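# Insert drive module into lit slot and lock latch

## Task

Push the drive module fully into the slot in the drive row that sits beneath the blue light, then push its latch handle down until it is locked flat. The module and latch must stay in place on their own, without the robot holding them. Afterwards release everything and move the grippers away.

## Robot and tools

ROBOT. Two 6-joint arms with parallel grippers, named left_arm and right_arm. The names say nothing about image sides. In the shared scene frame the origin is on the table top between the arms, +z is up and +x points out over the table. left_arm sits on the +y side with its base at (-0.030, +0.276, 0) m. right_arm's base is at (-0.004, -0.267, 0) m. Each gripper's fingers point along its own +z axis and close along its y axis. The reported hand point lies between the finger pads, roughly 5 mm short of the fingertips.

execute_actions. The argument actions is a list holding one item or none.
- Empty list: nothing moves, and the current state comes back with pictures.
- Action: {"rows": [[...]], "steps": n}, with n from 5 to 15 control steps of 1/30 s each (default 15). Each row is used for one step, and the last row repeats if there are fewer rows than steps.
- Wait: {"steps": n}, with n up to 300 and no new command. The count runs from the last result, so reply time counts toward it.
- Add "pictures": true to get camera images with an action.
- A refused call sends nothing to the robot.

ROW LAYOUT. Every row has 14 numbers covering both arms, even when only one arm moves. Numbers 1 to 6 are left_arm's joint targets and number 7 is its opening. Numbers 8 to 14 are the same for right_arm.
- Joint targets are absolute angles in radians, on the same scale as the Joint positions line. They are not offsets.
- Joint order and stated ranges: waist -2.618..2.618, shoulder 0..3.140, elbow -2.967..0, forearm roll -1.745..1.745, wrist pitch -1.220..1.220, wrist roll -2.094..2.094.
- A call is refused if a target lies more than 0.013 past a range end and is also further out than the current angle. The real ends can differ from the stated ones by ±0.013, and a target past a real end is cut back to that end. "joint sent to its limit" reports such a cut, possibly for an earlier action. Getting no such line does not prove the joint has room left.
- Opening is an absolute command from -1 (closed) to +1 (fully open, a 0.070 m pad gap). A full close takes at least about 1.0 s.

MOTION LIMITS. Joint targets change at no more than 3 rad/s and take 0.6 s to reach that speed. Each target is held within 0.867 rad of the measured angle. If a step would move the gripper more than 70 mm from where it now is, the whole arm's targets are pulled back toward the measured angles. Between calls the arms keep heading for the last row sent. They stop once motion stalls or a step is HELD, and after that only a new action pushes further.

TIMING. Each result is taken 5 steps before its action ends, and those last steps run while you write.

RESULT LINES.
- State line: each gripper's end_effector_position (m) and end_effector_quat_wxyz in the scene frame. This can be off, more so at long reach.
- Joint positions: per arm, 6 angles in rad, then the pad gap in m.
- grip_measured: the measured opening on the same -1..1 scale as the command. Each gripper's reading has its own fixed error of about 1 mm.
- Joint torques, in joint order: the total drive output, including offset and noise. These are only a rough hint of contact.
- "joint command not followed": the clearance check altered or blocked some joint targets.
- HELD: marks the steps on which a row was not fully sent.
- TORQUE FAULT: the arm stops for 10 s and drops the rest of the call.
- MOTOR HOT: appears from 65 °C. OVER-TEMPERATURE FAULT comes at 80 °C, and that arm then goes limp and falls.

GRIPPING. Apart from values near ±1, the fingers go to the opening you command. To hold something, keep commanding below grip_measured: about 0.04 below gives a firm grip, and a smaller gap gives a lighter one. Each pad pushes at most about 20 N, and a fast close can squeeze harder. Load limits are 21.6 N m for the three big joints and 7.52 N m for the wrist joints. The wrist motors deliver only about 4 N m, so a heavy held load or a hard press makes them give way.

OTHER TOOLS.
- zoom_image: {camera, region:[x0,y0,x1,y1]} gives a closer view of the latest image. Camera is cam_high, cam_low, cam_left_wrist or cam_right_wrist, and the region is in pixels of a 672x504 image, at most 504x504.
- show_instructions: shows the reference pages.
- read_manual: shows the licence text.
- finished_scene: {scene} ends and grades that scene and cannot be undone.

CAMERA CALIBRATION. The prompt lists calibration for all four cameras. Wrist camera poses are derived from joint readings.

AVOID.
- Dropping the module, or knocking anything off the table, which fails the task.
- Arms touching or pressing each other.
- Slamming or pushing very hard, and fast closes on the module.
- Holding loads for a long time, which heats the motors.

An outside tug on held parts or a nudge to loose objects can happen.

Each tool is called by a JSON object that holds its "api" and its "payload", one argument or row to a line.

## Session

{"api": "execute_actions", "payload": {
  "actions": []
}}

Scene clock: 0.00 s of 6000.00 s.
left_arm: end_effector_position=(+0.1316, +0.6174, +0.2642) grip_measured=+1.00 end_effector_quat_wxyz=(+0.037, -0.153, +0.944, +0.289) | right_arm: end_effector_position=(+0.4785, +0.1560, +0.2392) grip_measured=+0.98 end_effector_quat_wxyz=(+0.565, -0.256, +0.768, +0.158)
Joint positions: left_arm=[ 0.747  1.526 -1.517  0.389  1.195  0.537  0.07 ] | right_arm=[ 0.847  2.135 -1.831 -1.044  0.204  1.043  0.069]
Joint torques (N m, as the arm reports them, + toward a larger angle): no reading
camera_calibration (this result's frames):
cam_left_wrist: T_world_to_cam=[[0.321944, -0.782276, -0.533289, 0.581963], [-0.763019, -0.547855, 0.343012, 0.340921], [-0.560495, 0.296479, -0.77327, 0.216053], [0, 0, 0, 1]] pos_world=[0.193865, 0.577976, 0.360482]
cam_right_wrist: T_world_to_cam=[[0.568121, -0.821203, 0.0535149, -0.157619], [-0.634627, -0.478588, -0.606797, 0.517822], [0.523915, 0.310773, -0.793053, 0.0152718], [0, 0, 0, 1]] pos_world=[0.410169, 0.11364, 0.334759]

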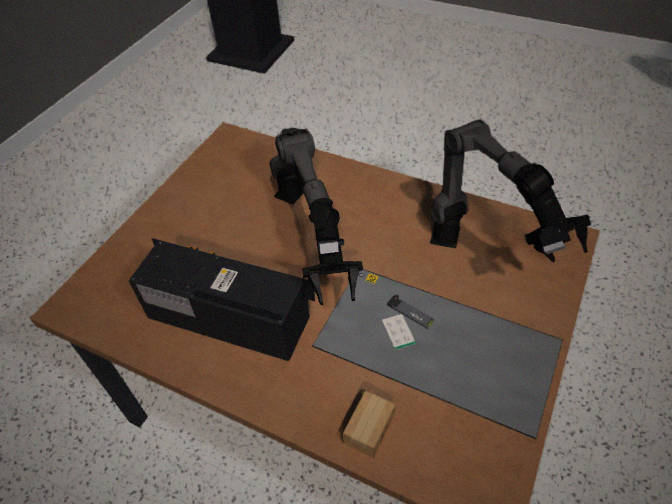

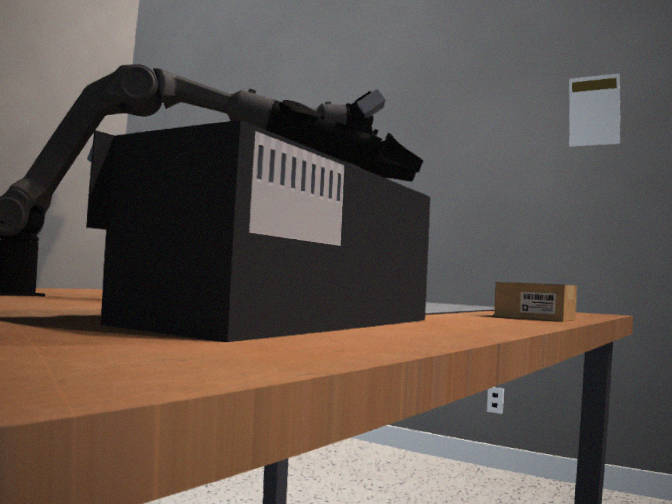

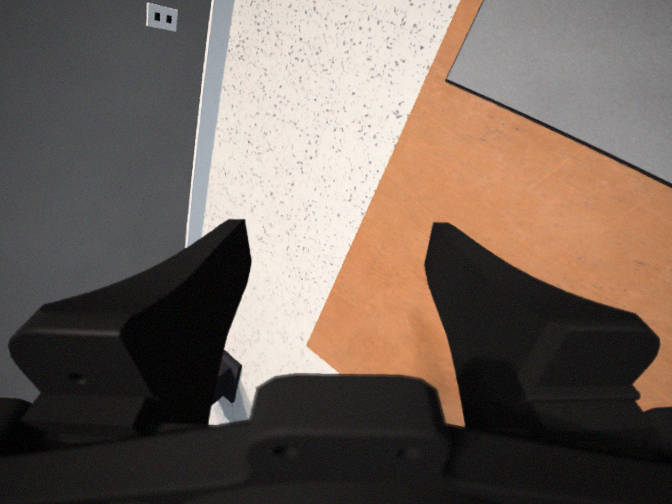

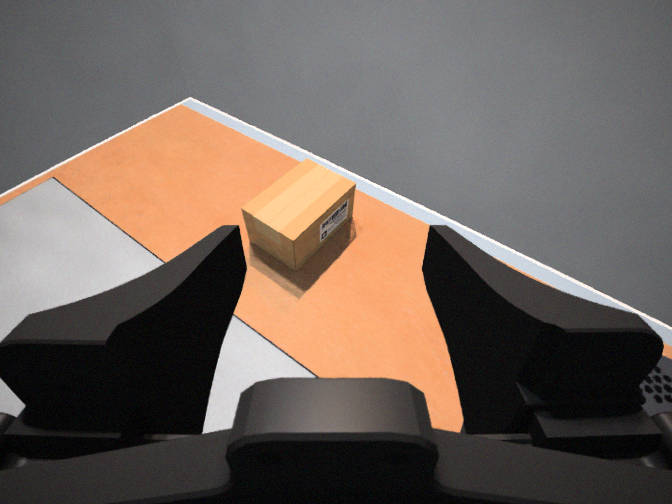

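{"api": "execute_actions", "payload": {
  "actions": [
    {"rows": [[-0.222,1.77,-1.142,0,1.03,-1.41,1, -0.13,0.5,-0.5,0,0.2,0,1]], "steps": 15}
  ]
}}

{"api": "execute_actions", "payload": {
  "actions": [
    {"steps": 45}
  ],
  "pictures": true
}}

Scene clock: 0.70 s of 6000.00 s.
left_arm: end_effector_position=(+0.2083, +0.5647, +0.2143) grip_measured=+1.00 end_effector_quat_wxyz=(+0.077, -0.152, +0.962, +0.215) | right_arm: end_effector_position=(+0.5087, +0.0389, +0.2619) grip_measured=+0.98 end_effector_quat_wxyz=(+0.563, -0.194, +0.796, +0.110)
Joint positions: left_arm=[ 0.546  1.579 -1.435  0.303  1.16   0.333  0.07 ] | right_arm=[ 0.662  1.952 -1.646 -0.858  0.203  0.857  0.069]
Joint torques (N m, as the arm reports them, + toward a larger angle): left_arm=[ 0.03 -3.47 -3.54  0.13 -0.59 -0.4 ] | right_arm=[-0.23 -8.31 -3.38  0.06 -0.46 -0.18]
Steps of this call (steps 1 to 11: nothing new was sent; steps 12 to 21: the first 10 steps of this action). Readings (joint positions):
12: left_arm=[0.747 1.526 -1.517 0.389 1.195 0.537] | right_arm=[0.847 2.135 -1.831 -1.044 0.204 1.043]
13: left_arm=[0.744 1.526 -1.516 0.389 1.195 0.535] | right_arm=[0.845 2.133 -1.828 -1.041 0.204 1.040]
15: left_arm=[0.720 1.532 -1.507 0.379 1.191 0.510] | right_arm=[0.822 2.111 -1.803 -1.016 0.203 1.015]
19: left_arm=[0.609 1.563 -1.460 0.328 1.170 0.397] | right_arm=[0.716 2.008 -1.701 -0.913 0.203 0.912]
21: the state above

Scene clock: 2.20 s of 6000.00 s.
left_arm: end_effector_position=(+0.2890, +0.2596, +0.0601) grip_measured=+1.00 end_effector_quat_wxyz=(-0.000, -0.629, +0.777, +0.000) | right_arm: end_effector_position=(+0.2299, -0.3136, +0.3107) grip_measured=+0.98 end_effector_quat_wxyz=(+0.663, +0.074, +0.742, -0.066)
Joint positions: left_arm=[-0.222  1.77  -1.142 -0.     1.03  -1.41   0.07 ] | right_arm=[-0.13   0.5   -0.499  0.     0.2   -0.     0.069]
Joint torques (N m, as the arm reports them, + toward a larger angle): left_arm=[ 0.2  -3.82 -3.11 -0.02 -0.09  0.12] | right_arm=[ 0.31  0.62 -4.7  -0.02 -0.95  0.01]
Kept back: nothing.
Steps of this call (steps 1 to 5: the last 5 steps of your previous action; steps 6 to 45: the robot went on to your last target). Readings (joint positions):
1: left_arm=[0.515 1.586 -1.424 0.291 1.154 0.300] | right_arm=[0.635 1.924 -1.618 -0.830 0.203 0.829]
2: left_arm=[0.484 1.594 -1.412 0.279 1.149 0.266] | right_arm=[0.608 1.895 -1.589 -0.801 0.203 0.800]
4: left_arm=[0.425 1.609 -1.389 0.256 1.139 0.195] | right_arm=[0.556 1.835 -1.529 -0.745 0.203 0.744]
8: left_arm=[0.312 1.637 -1.346 0.211 1.120 0.039] | right_arm=[0.457 1.706 -1.401 -0.637 0.203 0.636]
45: the state above
camera_calibration (this result's frames):
cam_left_wrist: T_world_to_cam=[[0.980203, -0.197995, -0.0000692726, -0.231455], [-0.161816, -0.801296, 0.575969, 0.213022], [-0.114094, -0.564555, -0.817472, 0.349699], [0, 0, 0, 1]] pos_world=[0.301242, 0.322291, 0.163159]
cam_right_wrist: T_world_to_cam=[[-0.20219, -0.979333, 0.00504654, -0.263307], [-0.642412, 0.128737, -0.755469, 0.41718], [0.739206, -0.15599, -0.655165, 0.109379], [0, 0, 0, 1]] pos_world=[0.13391, -0.29451, 0.388157]

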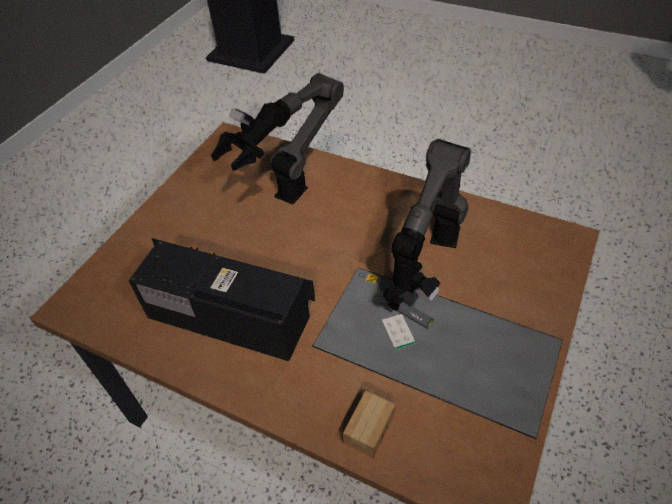

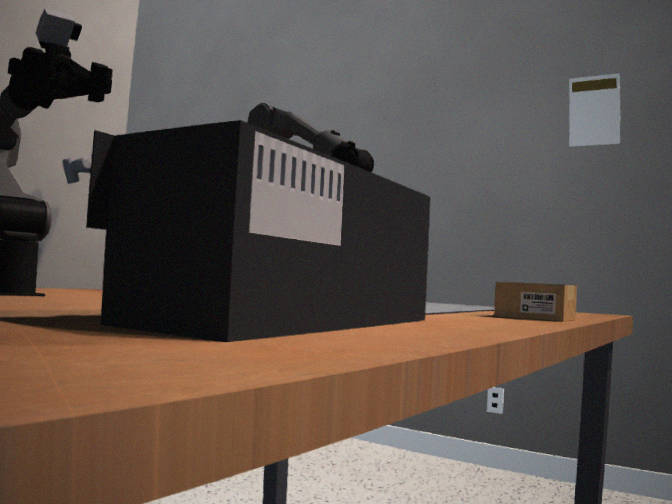

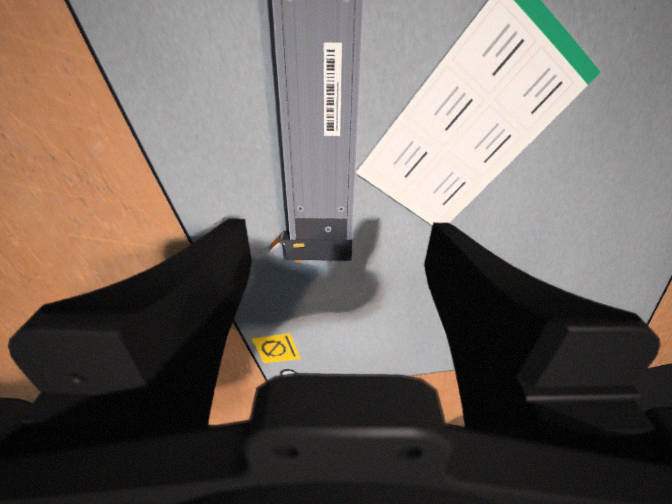

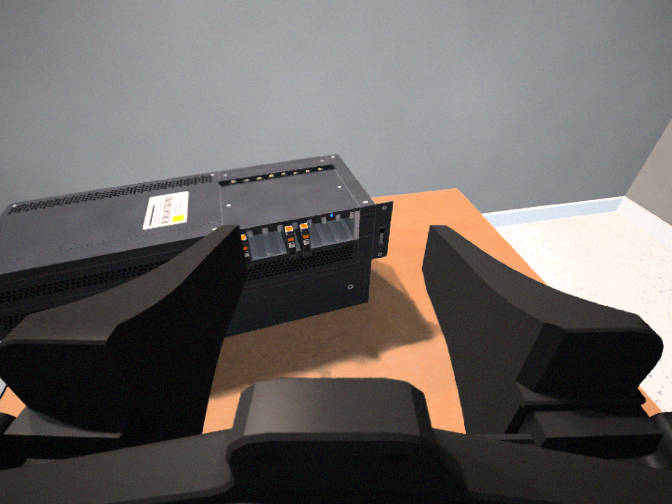

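{"api": "execute_actions", "payload": {
  "actions": [
    {"rows": [[-0.059,1.80,-1.085,0,0.945,-1.247,1, 1.571,0.638,-0.546,0,0.781,-1.571,-0.2]], "steps": 15}
  ]
}}

{"api": "execute_actions", "payload": {
  "actions": [
    {"rows": [[-0.059,1.872,-1.05,0,0.836,-1.247,1, 1.571,0.638,-0.546,0,0.781,-1.571,-0.2]], "steps": 15}
  ]
}}

{"api": "execute_actions", "payload": {
  "actions": [
    {"steps": 8}
  ],
  "pictures": true
}}

{"api": "zoom_image", "payload": {
  "camera": "cam_high",
  "region": [120, 220, 320, 370]
}}

Scene clock: 4.17 s of 6000.00 s.
left_arm: end_effector_position=(+0.2845, +0.3106, +0.0382) grip_measured=+1.00 end_effector_quat_wxyz=(-0.001, -0.629, +0.777, +0.001) | right_arm: end_effector_position=(+0.2339, -0.2573, +0.2754) grip_measured=+0.35 end_effector_quat_wxyz=(+0.596, -0.110, +0.793, -0.059)
Joint positions: left_arm=[-0.062  1.8   -1.086  0.     0.947 -1.251  0.07 ] | right_arm=[ 0.107  0.536 -0.512 -0.     0.35  -0.236  0.047]
Joint torques (N m, as the arm reports them, + toward a larger angle): left_arm=[-1.39 -4.31 -3.31 -0.04  0.1  -0.25] | right_arm=[ 0.2   0.49 -5.12 -0.18 -0.78 -0.08]
Steps of this call (steps 1 to 15: the robot went on to your last target; steps 16 to 49: nothing new was sent; steps 50 to 59: the first 10 steps of this action). Readings (joint positions):
50: left_arm=[-0.222 1.770 -1.142 -0.000 1.030 -1.410] | right_arm=[-0.130 0.500 -0.500 -0.000 0.200 -0.000]
51: left_arm=[-0.219 1.770 -1.142 -0.000 1.028 -1.407] | right_arm=[-0.127 0.500 -0.500 -0.000 0.201 -0.002]
53: left_arm=[-0.195 1.774 -1.134 -0.000 1.015 -1.382] | right_arm=[-0.102 0.504 -0.502 -0.000 0.218 -0.027]
57: left_arm=[-0.092 1.794 -1.097 0.000 0.962 -1.279] | right_arm=[0.017 0.523 -0.508 -0.000 0.296 -0.145]
59: the state above

Scene clock: 4.67 s of 6000.00 s.
left_arm: end_effector_position=(+0.2883, +0.3119, +0.0068) grip_measured=+1.00 end_effector_quat_wxyz=(-0.001, -0.629, +0.778, +0.001) | right_arm: end_effector_position=(+0.1567, -0.1121, +0.2187) grip_measured=-0.20 end_effector_quat_wxyz=(-0.471, +0.664, -0.579, +0.042)
Joint positions: left_arm=[-0.059  1.874 -1.049  0.     0.836 -1.247  0.07 ] | right_arm=[ 0.833  0.597 -0.532 -0.     0.608 -0.944  0.028]
Joint torques (N m, as the arm reports them, + toward a larger angle): left_arm=[-0.51 -4.86 -2.82 -0.1  -0.04 -0.28] | right_arm=[ 0.61  0.42 -5.01 -0.11 -0.5  -0.12]
Steps of this call (steps 1 to 5: the last 5 steps of your previous action; steps 6 to 15: the first 10 steps of this action). Readings (joint positions):
6: left_arm=[-0.058 1.801 -1.084 0.000 0.944 -1.246] | right_arm=[0.389 0.566 -0.522 -0.000 0.478 -0.518]
7: left_arm=[-0.058 1.802 -1.084 0.000 0.942 -1.246] | right_arm=[0.437 0.570 -0.523 -0.000 0.496 -0.566]
9: left_arm=[-0.059 1.817 -1.078 0.000 0.918 -1.246] | right_arm=[0.534 0.578 -0.526 -0.000 0.529 -0.663]
13: left_arm=[-0.059 1.870 -1.051 0.000 0.841 -1.247] | right_arm=[0.732 0.591 -0.530 -0.000 0.584 -0.858]
15: the state above

Scene clock: 4.93 s of 6000.00 s.
left_arm: end_effector_position=(+0.2884, +0.3119, +0.0070) grip_measured=+1.00 end_effector_quat_wxyz=(-0.001, -0.629, +0.778, +0.001) | right_arm: end_effector_position=(+0.0782, -0.0701, +0.2000) grip_measured=-0.20 end_effector_quat_wxyz=(-0.423, +0.854, -0.301, +0.025)
Joint positions: left_arm=[-0.059  1.873 -1.049  0.     0.836 -1.247  0.07 ] | right_arm=[ 1.241  0.62  -0.54  -0.     0.703 -1.29   0.028]
Joint torques (N m, as the arm reports them, + toward a larger angle): left_arm=[-0.33 -5.26 -3.35 -0.13  0.11 -0.3 ] | right_arm=[ 0.47  0.55 -4.9  -0.09 -0.44 -0.11]
Kept back: nothing.
Steps of this call (steps 1 to 5: the last 5 steps of your previous action; steps 6 to 8: the robot went on to your last target). Readings (joint positions):
1: left_arm=[-0.059 1.874 -1.049 0.000 0.836 -1.247] | right_arm=[0.883 0.600 -0.533 -0.000 0.619 -0.986]
2: left_arm=[-0.059 1.874 -1.049 0.000 0.836 -1.247] | right_arm=[0.934 0.602 -0.534 -0.000 0.631 -1.029]
4: left_arm=[-0.059 1.874 -1.049 0.000 0.836 -1.247] | right_arm=[1.035 0.608 -0.536 -0.000 0.655 -1.116]
8: the state above
camera_calibration (this result's frames):
cam_left_wrist: T_world_to_cam=[[0.980178, -0.198109, -0.00188311, -0.220406], [-0.160823, -0.801179, 0.57641, 0.285056], [-0.115701, -0.564682, -0.817158, 0.336231], [0, 0, 0, 1]] pos_world=[0.300783, 0.37458, 0.11003]
cam_right_wrist: T_world_to_cam=[[0.488073, 0.458661, 0.742573, -0.155656], [0.505998, -0.84192, 0.187446, -0.141672], [0.711162, 0.284253, -0.643, 0.217646], [0, 0, 0, 1]] pos_world=[-0.00712402, -0.109749, 0.282088]

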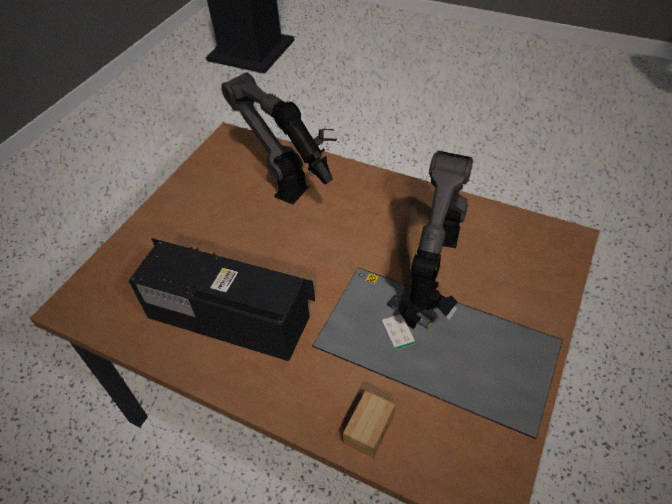

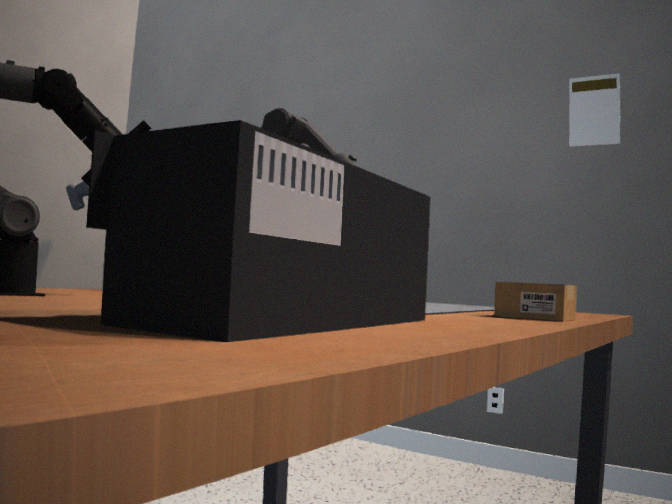

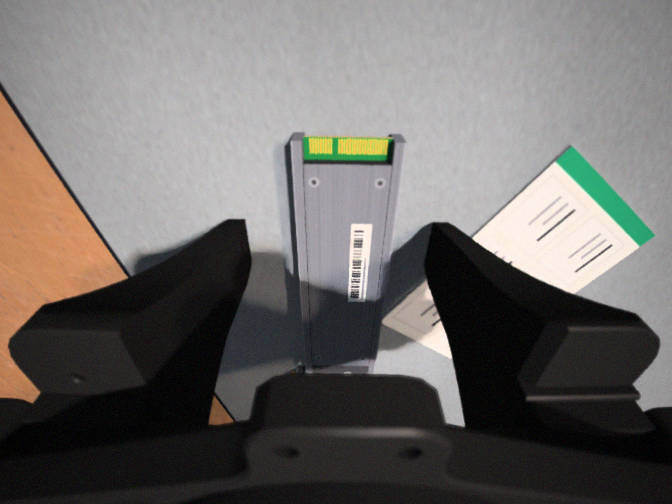

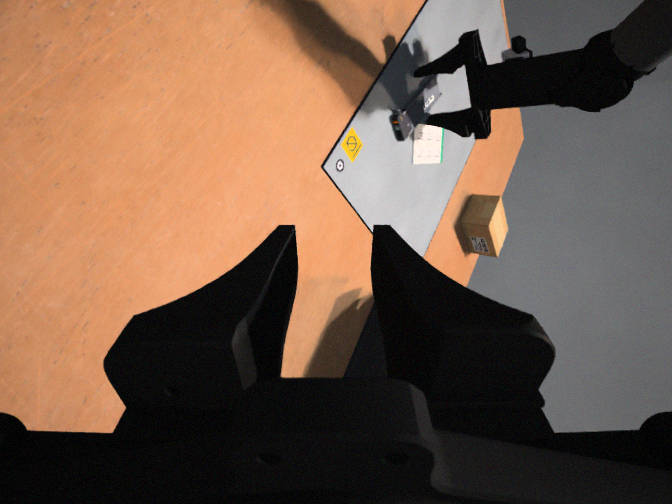

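Region (120, 220, 320, 370) of cam_high's 672x504 image, scaled by 2.520, with more detail than that image has; it fills the top 378 rows of this view, and the rest is white.

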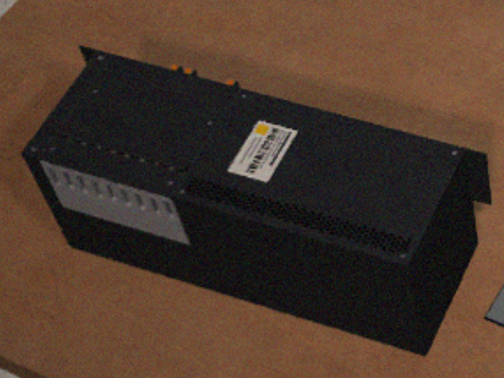

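{"api": "execute_actions", "payload": {
  "actions": [
    {"rows": [[-0.059,1.872,-1.05,0,0.836,-1.247,-0.15, 1.571,0.638,-0.546,0,0.781,-1.571,-0.2]], "steps": 15}
  ]
}}

{"api": "execute_actions", "payload": {
  "actions": [
    {"steps": 14}
  ]
}}

{"api": "execute_actions", "payload": {
  "actions": [
    {"rows": [[-0.059,1.5,-0.9,0,0.9,-1.247,-0.15, 1.571,0.638,-0.546,0,0.781,-1.571,-0.2]], "steps": 15}
  ]
}}

{"api": "execute_actions", "payload": {
  "actions": [
    {"rows": [[-1.0,1.1,-0.6,0,0.5,1.77,-0.15, 1.571,0.638,-0.546,0,0.781,-1.571,-0.2]], "steps": 15}
  ]
}}

{"api": "execute_actions", "payload": {
  "actions": [
    {"steps": 35}
  ]
}}

{"api": "execute_actions", "payload": {
  "actions": [
    {"rows": [[-1.811,1.02,-0.407,0,0.259,1.77,-0.15, 1.571,0.638,-0.546,0,0.781,-1.571,-0.2]], "steps": 15}
  ]
}}

{"api": "execute_actions", "payload": {
  "actions": [
    {"steps": 30}
  ],
  "pictures": true
}}

Scene clock: 5.53 s of 6000.00 s.
left_arm: end_effector_position=(+0.2889, +0.3119, +0.0076) grip_measured=+0.37 end_effector_quat_wxyz=(+0.000, -0.629, +0.778, -0.000) | right_arm: end_effector_position=(+0.0094, -0.0635, +0.1860) grip_measured=-0.20 end_effector_quat_wxyz=(-0.382, +0.923, -0.031, +0.013)
Joint positions: left_arm=[-0.059  1.872 -1.05  -0.     0.836 -1.247  0.048] | right_arm=[ 1.571  0.638 -0.546 -0.     0.781 -1.571  0.028]
Joint torques (N m, as the arm reports them, + toward a larger angle): left_arm=[-0.36 -5.35 -3.34 -0.08  0.31 -0.32] | right_arm=[-0.71  0.3  -4.88 -0.05 -0.53  0.13]
Steps of this call (steps 1 to 8: the robot went on to your last target; steps 9 to 18: the first 10 steps of this action). Readings (joint positions):
9: left_arm=[-0.059 1.872 -1.050 -0.000 0.836 -1.247] | right_arm=[1.560 0.637 -0.546 -0.000 0.779 -1.562]
10: left_arm=[-0.059 1.872 -1.050 -0.000 0.836 -1.247] | right_arm=[1.569 0.638 -0.546 -0.000 0.781 -1.569]
12: left_arm=[-0.059 1.872 -1.050 -0.000 0.836 -1.247] | right_arm=[1.571 0.638 -0.546 -0.000 0.781 -1.571]
16: left_arm=[-0.059 1.872 -1.050 -0.000 0.836 -1.247] | right_arm=[1.571 0.638 -0.546 -0.000 0.781 -1.571]
18: the state above

Scene clock: 6.00 s of 6000.00 s.
left_arm: end_effector_position=(+0.2890, +0.3119, +0.0077) grip_measured=-0.03 end_effector_quat_wxyz=(+0.000, -0.629, +0.777, -0.000) | right_arm: end_effector_position=(+0.0094, -0.0635, +0.1860) grip_measured=-0.20 end_effector_quat_wxyz=(-0.382, +0.923, -0.031, +0.013)
Joint positions: left_arm=[-0.059  1.872 -1.05  -0.     0.836 -1.247  0.034] | right_arm=[ 1.571  0.638 -0.546 -0.     0.781 -1.571  0.028]
Joint torques (N m, as the arm reports them, + toward a larger angle): left_arm=[-0.35 -5.54 -3.15 -0.03  0.42 -0.3 ] | right_arm=[-0.51  0.3  -4.87 -0.05 -0.62  0.11]
Kept back: nothing.
Steps of this call (steps 1 to 5: the last 5 steps of your previous action; steps 6 to 14: the robot went on to your last target). Readings (joint positions):
1: left_arm=[-0.059 1.872 -1.050 -0.000 0.836 -1.247] | right_arm=[1.571 0.638 -0.546 -0.000 0.781 -1.571]
2: left_arm=[-0.059 1.872 -1.050 -0.000 0.836 -1.247] | right_arm=[1.571 0.638 -0.546 -0.000 0.781 -1.571]
4: left_arm=[-0.059 1.872 -1.050 -0.000 0.836 -1.247] | right_arm=[1.571 0.638 -0.546 -0.000 0.781 -1.571]
8: left_arm=[-0.059 1.872 -1.050 -0.000 0.836 -1.247] | right_arm=[1.571 0.638 -0.546 -0.000 0.781 -1.571]
14: the state above

Scene clock: 6.33 s of 6000.00 s.
left_arm: end_effector_position=(+0.2674, +0.3094, +0.0594) grip_measured=-0.03 end_effector_quat_wxyz=(+0.042, -0.628, +0.777, -0.027) | right_arm: end_effector_position=(+0.0094, -0.0635, +0.1860) grip_measured=-0.20 end_effector_quat_wxyz=(-0.382, +0.923, -0.031, +0.013)
Joint positions: left_arm=[-0.059  1.638 -0.957 -0.     0.876 -1.247  0.034] | right_arm=[ 1.571  0.638 -0.546 -0.     0.781 -1.571  0.028]
Joint torques (N m, as the arm reports them, + toward a larger angle): left_arm=[-0.27 -2.76 -3.04 -0.01  0.   -0.29] | right_arm=[-0.21  0.08 -4.82 -0.02 -0.68  0.13]
Steps of this call (steps 1 to 10: the first 10 steps of this action). Readings (joint positions):
1: left_arm=[-0.059 1.872 -1.050 -0.000 0.836 -1.247] | right_arm=[1.571 0.638 -0.546 -0.000 0.781 -1.571]
2: left_arm=[-0.059 1.869 -1.049 -0.000 0.836 -1.247] | right_arm=[1.571 0.638 -0.546 -0.000 0.781 -1.571]
4: left_arm=[-0.059 1.845 -1.040 -0.000 0.840 -1.247] | right_arm=[1.571 0.638 -0.546 -0.000 0.781 -1.571]
8: left_arm=[-0.059 1.726 -0.992 -0.000 0.861 -1.247] | right_arm=[1.571 0.638 -0.546 -0.000 0.781 -1.571]
10: the state above

Scene clock: 6.83 s of 6000.00 s.
left_arm: end_effector_position=(+0.2469, +0.2420, +0.1012) grip_measured=-0.03 end_effector_quat_wxyz=(+0.126, -0.426, +0.892, -0.080) | right_arm: end_effector_position=(+0.0094, -0.0635, +0.1860) grip_measured=-0.20 end_effector_quat_wxyz=(-0.382, +0.923, -0.031, +0.013)
Joint positions: left_arm=[-0.293  1.367 -0.808 -0.     0.8   -1.01   0.034] | right_arm=[ 1.571  0.638 -0.546 -0.     0.781 -1.571  0.028]
Joint torques (N m, as the arm reports them, + toward a larger angle): left_arm=[ 0.02 -3.48 -3.18 -0.03 -0.46  0.2 ] | right_arm=[ 0.12  0.02 -4.79  0.01 -0.7   0.11]
Steps of this call (steps 1 to 5: the last 5 steps of your previous action; steps 6 to 15: the first 10 steps of this action). Readings (joint positions):
6: left_arm=[-0.059 1.500 -0.900 -0.000 0.900 -1.247] | right_arm=[1.571 0.638 -0.546 -0.000 0.781 -1.571]
7: left_arm=[-0.062 1.493 -0.897 -0.000 0.900 -1.245] | right_arm=[1.571 0.638 -0.546 -0.000 0.781 -1.571]
9: left_arm=[-0.087 1.469 -0.883 -0.000 0.889 -1.221] | right_arm=[1.571 0.638 -0.546 -0.000 0.781 -1.571]
13: left_arm=[-0.205 1.399 -0.834 -0.000 0.837 -1.102] | right_arm=[1.571 0.638 -0.546 -0.000 0.781 -1.571]
15: the state above

Scene clock: 8.00 s of 6000.00 s.
left_arm: end_effector_position=(+0.1610, +0.0707, +0.1357) grip_measured=-0.03 end_effector_quat_wxyz=(+0.298, +0.883, +0.341, +0.120) | right_arm: end_effector_position=(+0.0094, -0.0635, +0.1860) grip_measured=-0.20 end_effector_quat_wxyz=(-0.382, +0.923, -0.031, +0.013)
Joint positions: left_arm=[-0.992  1.103 -0.602 -0.     0.504  1.585  0.034] | right_arm=[ 1.571  0.638 -0.546 -0.     0.781 -1.571  0.028]
Joint torques (N m, as the arm reports them, + toward a larger angle): left_arm=[-0.27 -2.31 -3.71 -0.09 -1.07 -0.3 ] | right_arm=[ 0.49 -0.13 -4.74  0.08 -0.68  0.12]
Kept back: nothing.
Steps of this call (steps 1 to 5: the last 5 steps of your previous action; steps 6 to 35: the robot went on to your last target). Readings (joint positions):
1: left_arm=[-0.335 1.351 -0.796 -0.000 0.782 -0.961] | right_arm=[1.571 0.638 -0.546 -0.000 0.781 -1.571]
2: left_arm=[-0.377 1.335 -0.784 -0.000 0.764 -0.911] | right_arm=[1.571 0.638 -0.546 -0.000 0.781 -1.571]
4: left_arm=[-0.455 1.306 -0.761 -0.000 0.731 -0.805] | right_arm=[1.571 0.638 -0.546 -0.000 0.781 -1.571]
8: left_arm=[-0.598 1.252 -0.718 -0.000 0.671 -0.569] | right_arm=[1.571 0.638 -0.546 -0.000 0.781 -1.571]
35: the state above

Scene clock: 8.33 s of 6000.00 s.
left_arm: end_effector_position=(+0.1026, +0.0317, +0.1318) grip_measured=-0.03 end_effector_quat_wxyz=(+0.322, +0.929, +0.140, +0.117) | right_arm: end_effector_position=(+0.0094, -0.0635, +0.1860) grip_measured=-0.20 end_effector_quat_wxyz=(-0.382, +0.923, -0.031, +0.013)
Joint positions: left_arm=[-1.244  1.074 -0.542 -0.     0.426  1.77   0.034] | right_arm=[ 1.571  0.638 -0.546 -0.     0.781 -1.571  0.028]
Joint torques (N m, as the arm reports them, + toward a larger angle): left_arm=[-0.36 -2.07 -3.5  -0.08 -1.08 -0.31] | right_arm=[ 0.49 -0.28 -4.65  0.12 -0.67  0.12]
Steps of this call (steps 1 to 10: the first 10 steps of this action). Readings (joint positions):
1: left_arm=[-0.994 1.102 -0.602 -0.000 0.503 1.627] | right_arm=[1.571 0.638 -0.546 -0.000 0.781 -1.571]
2: left_arm=[-0.999 1.101 -0.600 -0.000 0.501 1.664] | right_arm=[1.571 0.638 -0.546 -0.000 0.781 -1.571]
4: left_arm=[-1.027 1.097 -0.594 -0.000 0.492 1.722] | right_arm=[1.571 0.638 -0.546 -0.000 0.781 -1.571]
8: left_arm=[-1.152 1.083 -0.563 -0.000 0.453 1.770] | right_arm=[1.571 0.638 -0.546 -0.000 0.781 -1.571]
10: the state above

Scene clock: 9.33 s of 6000.00 s.
left_arm: end_effector_position=(-0.0488, +0.0065, +0.1200) grip_measured=-0.03 end_effector_quat_wxyz=(+0.382, +0.916, -0.123, +0.025) | right_arm: end_effector_position=(+0.0094, -0.0635, +0.1860) grip_measured=-0.20 end_effector_quat_wxyz=(-0.382, +0.923, -0.031, +0.013)
Joint positions: left_arm=[-1.811  1.02  -0.406 -0.     0.259  1.77   0.034] | right_arm=[ 1.571  0.638 -0.546 -0.     0.781 -1.571  0.028]
Joint torques (N m, as the arm reports them, + toward a larger angle): left_arm=[ 0.35 -1.63 -4.22 -0.06 -1.13 -0.35] | right_arm=[ 0.55 -0.33 -4.58  0.18 -0.66  0.12]
Kept back: nothing.
Steps of this call (steps 1 to 5: the last 5 steps of your previous action; steps 6 to 30: the robot went on to your last target). Readings (joint positions):
1: left_arm=[-1.289 1.070 -0.531 -0.000 0.413 1.770] | right_arm=[1.571 0.638 -0.546 -0.000 0.781 -1.571]
2: left_arm=[-1.335 1.065 -0.520 -0.000 0.399 1.770] | right_arm=[1.571 0.638 -0.546 -0.000 0.781 -1.571]
4: left_arm=[-1.426 1.057 -0.498 -0.000 0.373 1.770] | right_arm=[1.571 0.638 -0.546 -0.000 0.781 -1.571]
8: left_arm=[-1.608 1.039 -0.455 -0.000 0.319 1.770] | right_arm=[1.571 0.638 -0.546 -0.000 0.781 -1.571]
30: the state above
All arms were judged still, so your last target was given up. Only a new action makes them travel on or press farther. Fingers that are still opening or closing keep moving.
camera_calibration (this result's frames):
cam_left_wrist: T_world_to_cam=[[0.233627, 0.680268, -0.694733, 0.0908479], [0.821567, 0.244041, 0.515239, -0.0305156], [0.520044, -0.691143, -0.501871, 0.211109], [0, 0, 0, 1]] pos_world=[-0.10594, 0.0915525, 0.184787]
cam_right_wrist: T_world_to_cam=[[0.0426837, 0.701566, 0.711325, -0.0892901], [0.795843, -0.454297, 0.400309, -0.116376], [0.603996, 0.549017, -0.577728, 0.261364], [0, 0, 0, 1]] pos_world=[-0.0614349, -0.13372, 0.261098]

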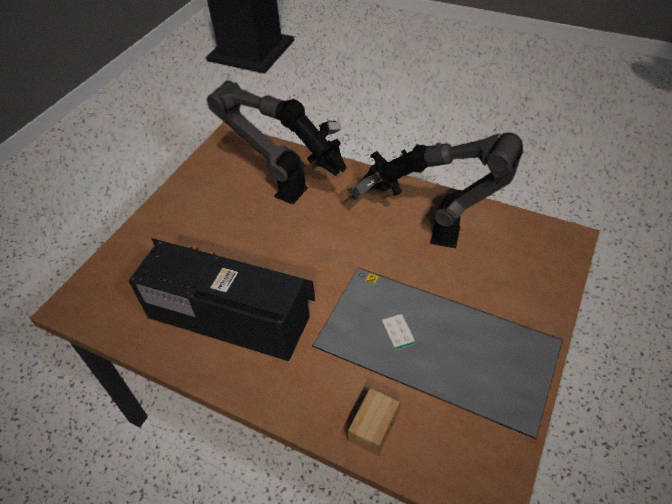

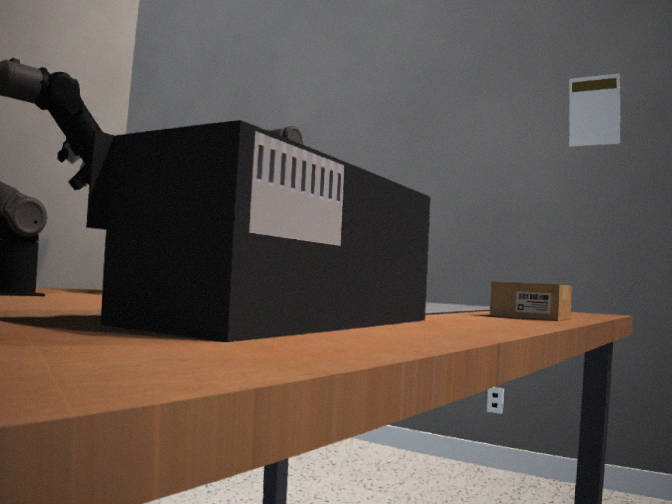

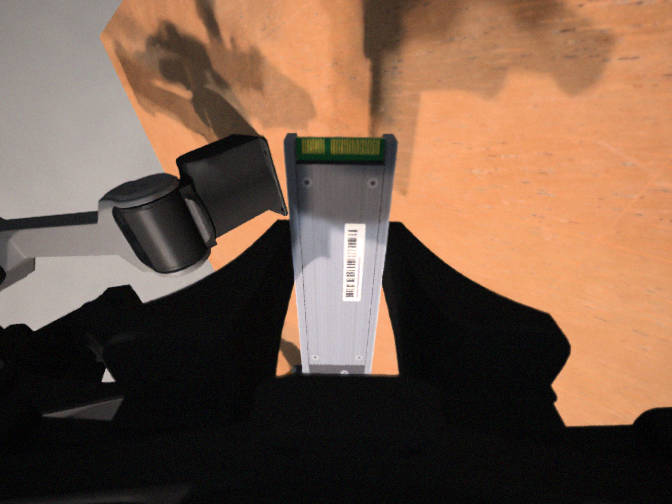

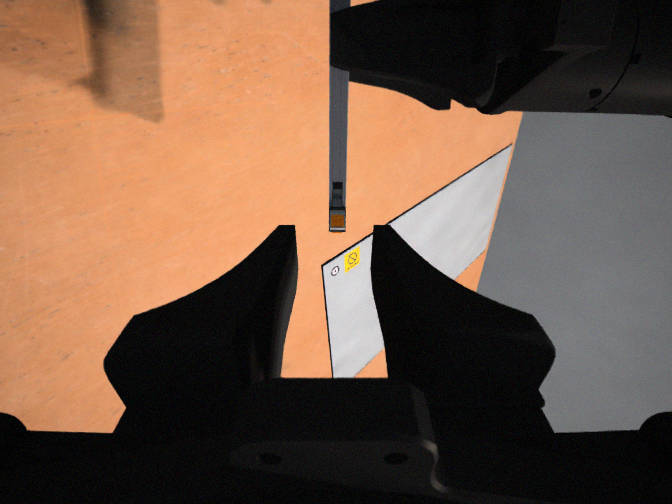

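{"api": "execute_actions", "payload": {
  "actions": [
    {"rows": [[-1.811,1.02,-0.407,0,0.259,1.77,-0.15, 1.60,0.775,-0.49,0,0.587,-1.571,-0.2]], "steps": 12}
  ]
}}

{"api": "execute_actions", "payload": {
  "actions": [
    {"rows": [[-1.811,1.02,-0.407,0,0.259,1.77,-0.15, 1.60,0.93,-0.416,0,0.358,-1.571,-0.2]], "steps": 15}
  ]
}}

{"api": "execute_actions", "payload": {
  "actions": [
    {"steps": 12}
  ],
  "pictures": true
}}

Scene clock: 9.73 s of 6000.00 s.
left_arm: end_effector_position=(-0.0488, +0.0064, +0.1201) grip_measured=-0.03 end_effector_quat_wxyz=(+0.382, +0.916, -0.123, +0.025) | right_arm: end_effector_position=(+0.0070, -0.0464, +0.1753) grip_measured=-0.20 end_effector_quat_wxyz=(-0.385, +0.923, -0.023, +0.010)
Joint positions: left_arm=[-1.811  1.02  -0.407 -0.     0.259  1.77   0.034] | right_arm=[ 1.587  0.712 -0.517 -0.     0.673 -1.571  0.028]
Joint torques (N m, as the arm reports them, + toward a larger angle): left_arm=[ 0.3  -1.6  -4.42 -0.04 -1.13 -0.36] | right_arm=[ 0.26  0.06 -3.28  0.17 -0.6   0.11]
Steps of this call (steps 1 to 5: nothing new was sent; steps 6 to 12: the first 7 steps of this action). Readings (joint positions):
6: left_arm=[-1.811 1.020 -0.406 -0.000 0.259 1.770] | right_arm=[1.571 0.638 -0.546 -0.000 0.781 -1.571]
7: left_arm=[-1.811 1.020 -0.406 -0.000 0.259 1.770] | right_arm=[1.572 0.639 -0.546 -0.000 0.778 -1.571]
9: left_arm=[-1.811 1.020 -0.407 -0.000 0.259 1.770] | right_arm=[1.575 0.656 -0.541 -0.000 0.753 -1.571]
12: the state above

Scene clock: 10.23 s of 6000.00 s.
left_arm: end_effector_position=(-0.0488, +0.0063, +0.1202) grip_measured=-0.03 end_effector_quat_wxyz=(+0.382, +0.916, -0.123, +0.025) | right_arm: end_effector_position=(+0.0053, -0.0134, +0.1364) grip_measured=-0.20 end_effector_quat_wxyz=(-0.383, +0.924, -0.017, +0.007)
Joint positions: left_arm=[-1.811  1.02  -0.407 -0.     0.259  1.77   0.034] | right_arm=[ 1.6    0.908 -0.426 -0.     0.39  -1.571  0.028]
Joint torques (N m, as the arm reports them, + toward a larger angle): left_arm=[ 0.14 -1.47 -4.33 -0.06 -1.1  -0.35] | right_arm=[-0.22 -1.95 -3.76  0.23 -0.25  0.12]
Steps of this call (steps 1 to 5: the last 5 steps of your previous action; steps 6 to 15: the first 10 steps of this action). Readings (joint positions):
6: left_arm=[-1.811 1.020 -0.407 -0.000 0.259 1.770] | right_arm=[1.600 0.777 -0.490 -0.000 0.585 -1.571]
7: left_arm=[-1.811 1.020 -0.407 -0.000 0.259 1.770] | right_arm=[1.600 0.778 -0.489 -0.000 0.583 -1.571]
9: left_arm=[-1.811 1.020 -0.407 -0.000 0.259 1.770] | right_arm=[1.600 0.793 -0.482 -0.000 0.561 -1.571]
13: left_arm=[-1.811 1.020 -0.407 -0.000 0.259 1.770] | right_arm=[1.600 0.871 -0.444 -0.000 0.443 -1.571]
15: the state above

Scene clock: 10.63 s of 6000.00 s.
left_arm: end_effector_position=(-0.0488, +0.0063, +0.1202) grip_measured=-0.03 end_effector_quat_wxyz=(+0.382, +0.916, -0.123, +0.025) | right_arm: end_effector_position=(+0.0054, -0.0107, +0.1313) grip_measured=-0.20 end_effector_quat_wxyz=(-0.382, +0.924, -0.017, +0.007)
Joint positions: left_arm=[-1.811  1.02  -0.407 -0.     0.259  1.77   0.034] | right_arm=[ 1.6    0.931 -0.415 -0.     0.358 -1.571  0.028]
Joint torques (N m, as the arm reports them, + toward a larger angle): left_arm=[ 0.23 -1.43 -4.43 -0.02 -1.08 -0.36] | right_arm=[-0.91 -2.04 -4.3   0.24 -0.37  0.11]
Kept back: nothing.
Steps of this call (steps 1 to 5: the last 5 steps of your previous action; steps 6 to 12: the robot went on to your last target). Readings (joint positions):
1: left_arm=[-1.811 1.020 -0.407 -0.000 0.259 1.770] | right_arm=[1.600 0.920 -0.421 -0.000 0.373 -1.571]
2: left_arm=[-1.811 1.020 -0.407 -0.000 0.259 1.770] | right_arm=[1.600 0.928 -0.417 -0.000 0.362 -1.571]
4: left_arm=[-1.811 1.020 -0.407 -0.000 0.259 1.770] | right_arm=[1.600 0.932 -0.415 -0.000 0.356 -1.571]
8: left_arm=[-1.811 1.020 -0.407 -0.000 0.259 1.770] | right_arm=[1.600 0.932 -0.415 -0.000 0.358 -1.571]
12: the state above
camera_calibration (this result's frames):
cam_left_wrist: T_world_to_cam=[[0.233579, 0.679912, -0.695098, 0.0911263], [0.82159, 0.244322, 0.51507, -0.030558], [0.52003, -0.691395, -0.50154, 0.21108], [0, 0, 0, 1]] pos_world=[-0.105947, 0.0914481, 0.184946]
cam_right_wrist: T_world_to_cam=[[0.0221284, 0.702916, 0.710928, -0.0870016], [0.808826, -0.430555, 0.400527, -0.0672098], [0.587631, 0.566154, -0.578065, 0.203531], [0, 0, 0, 1]] pos_world=[-0.0633147, -0.0830124, 0.206425]

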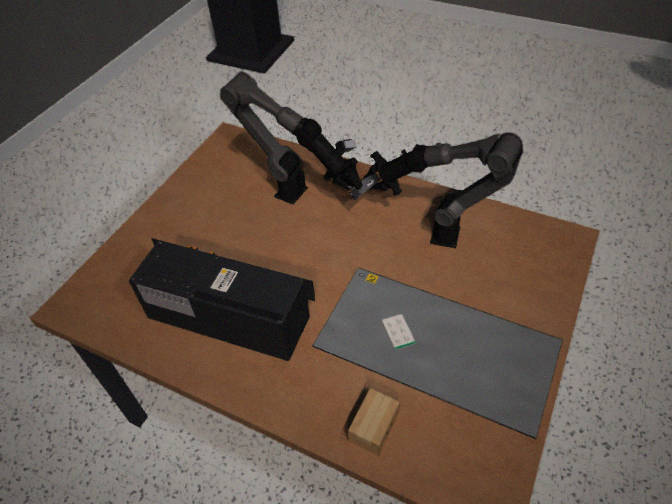

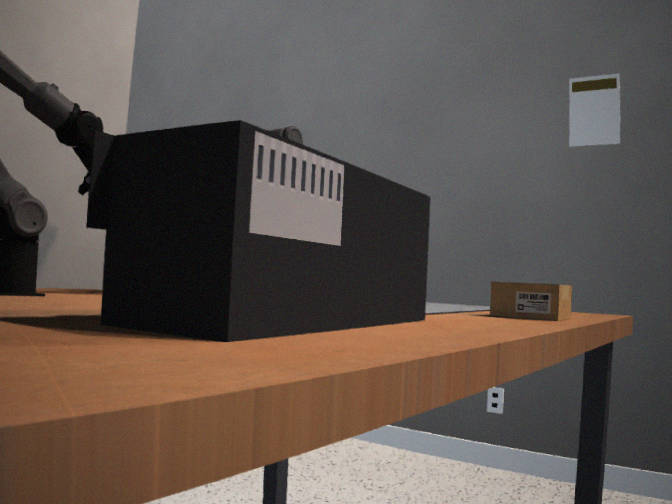

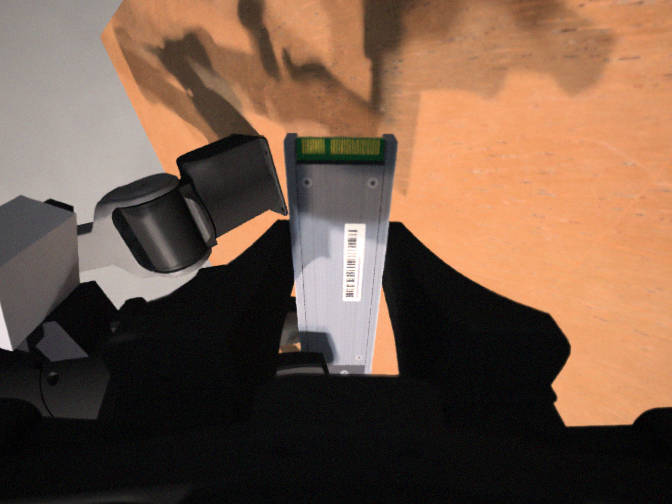

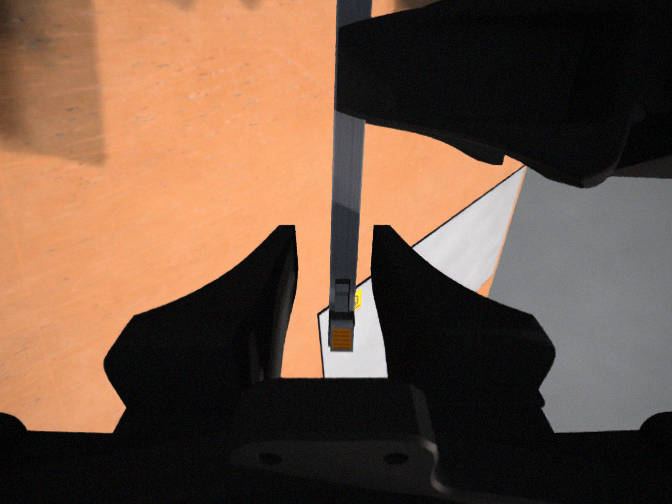

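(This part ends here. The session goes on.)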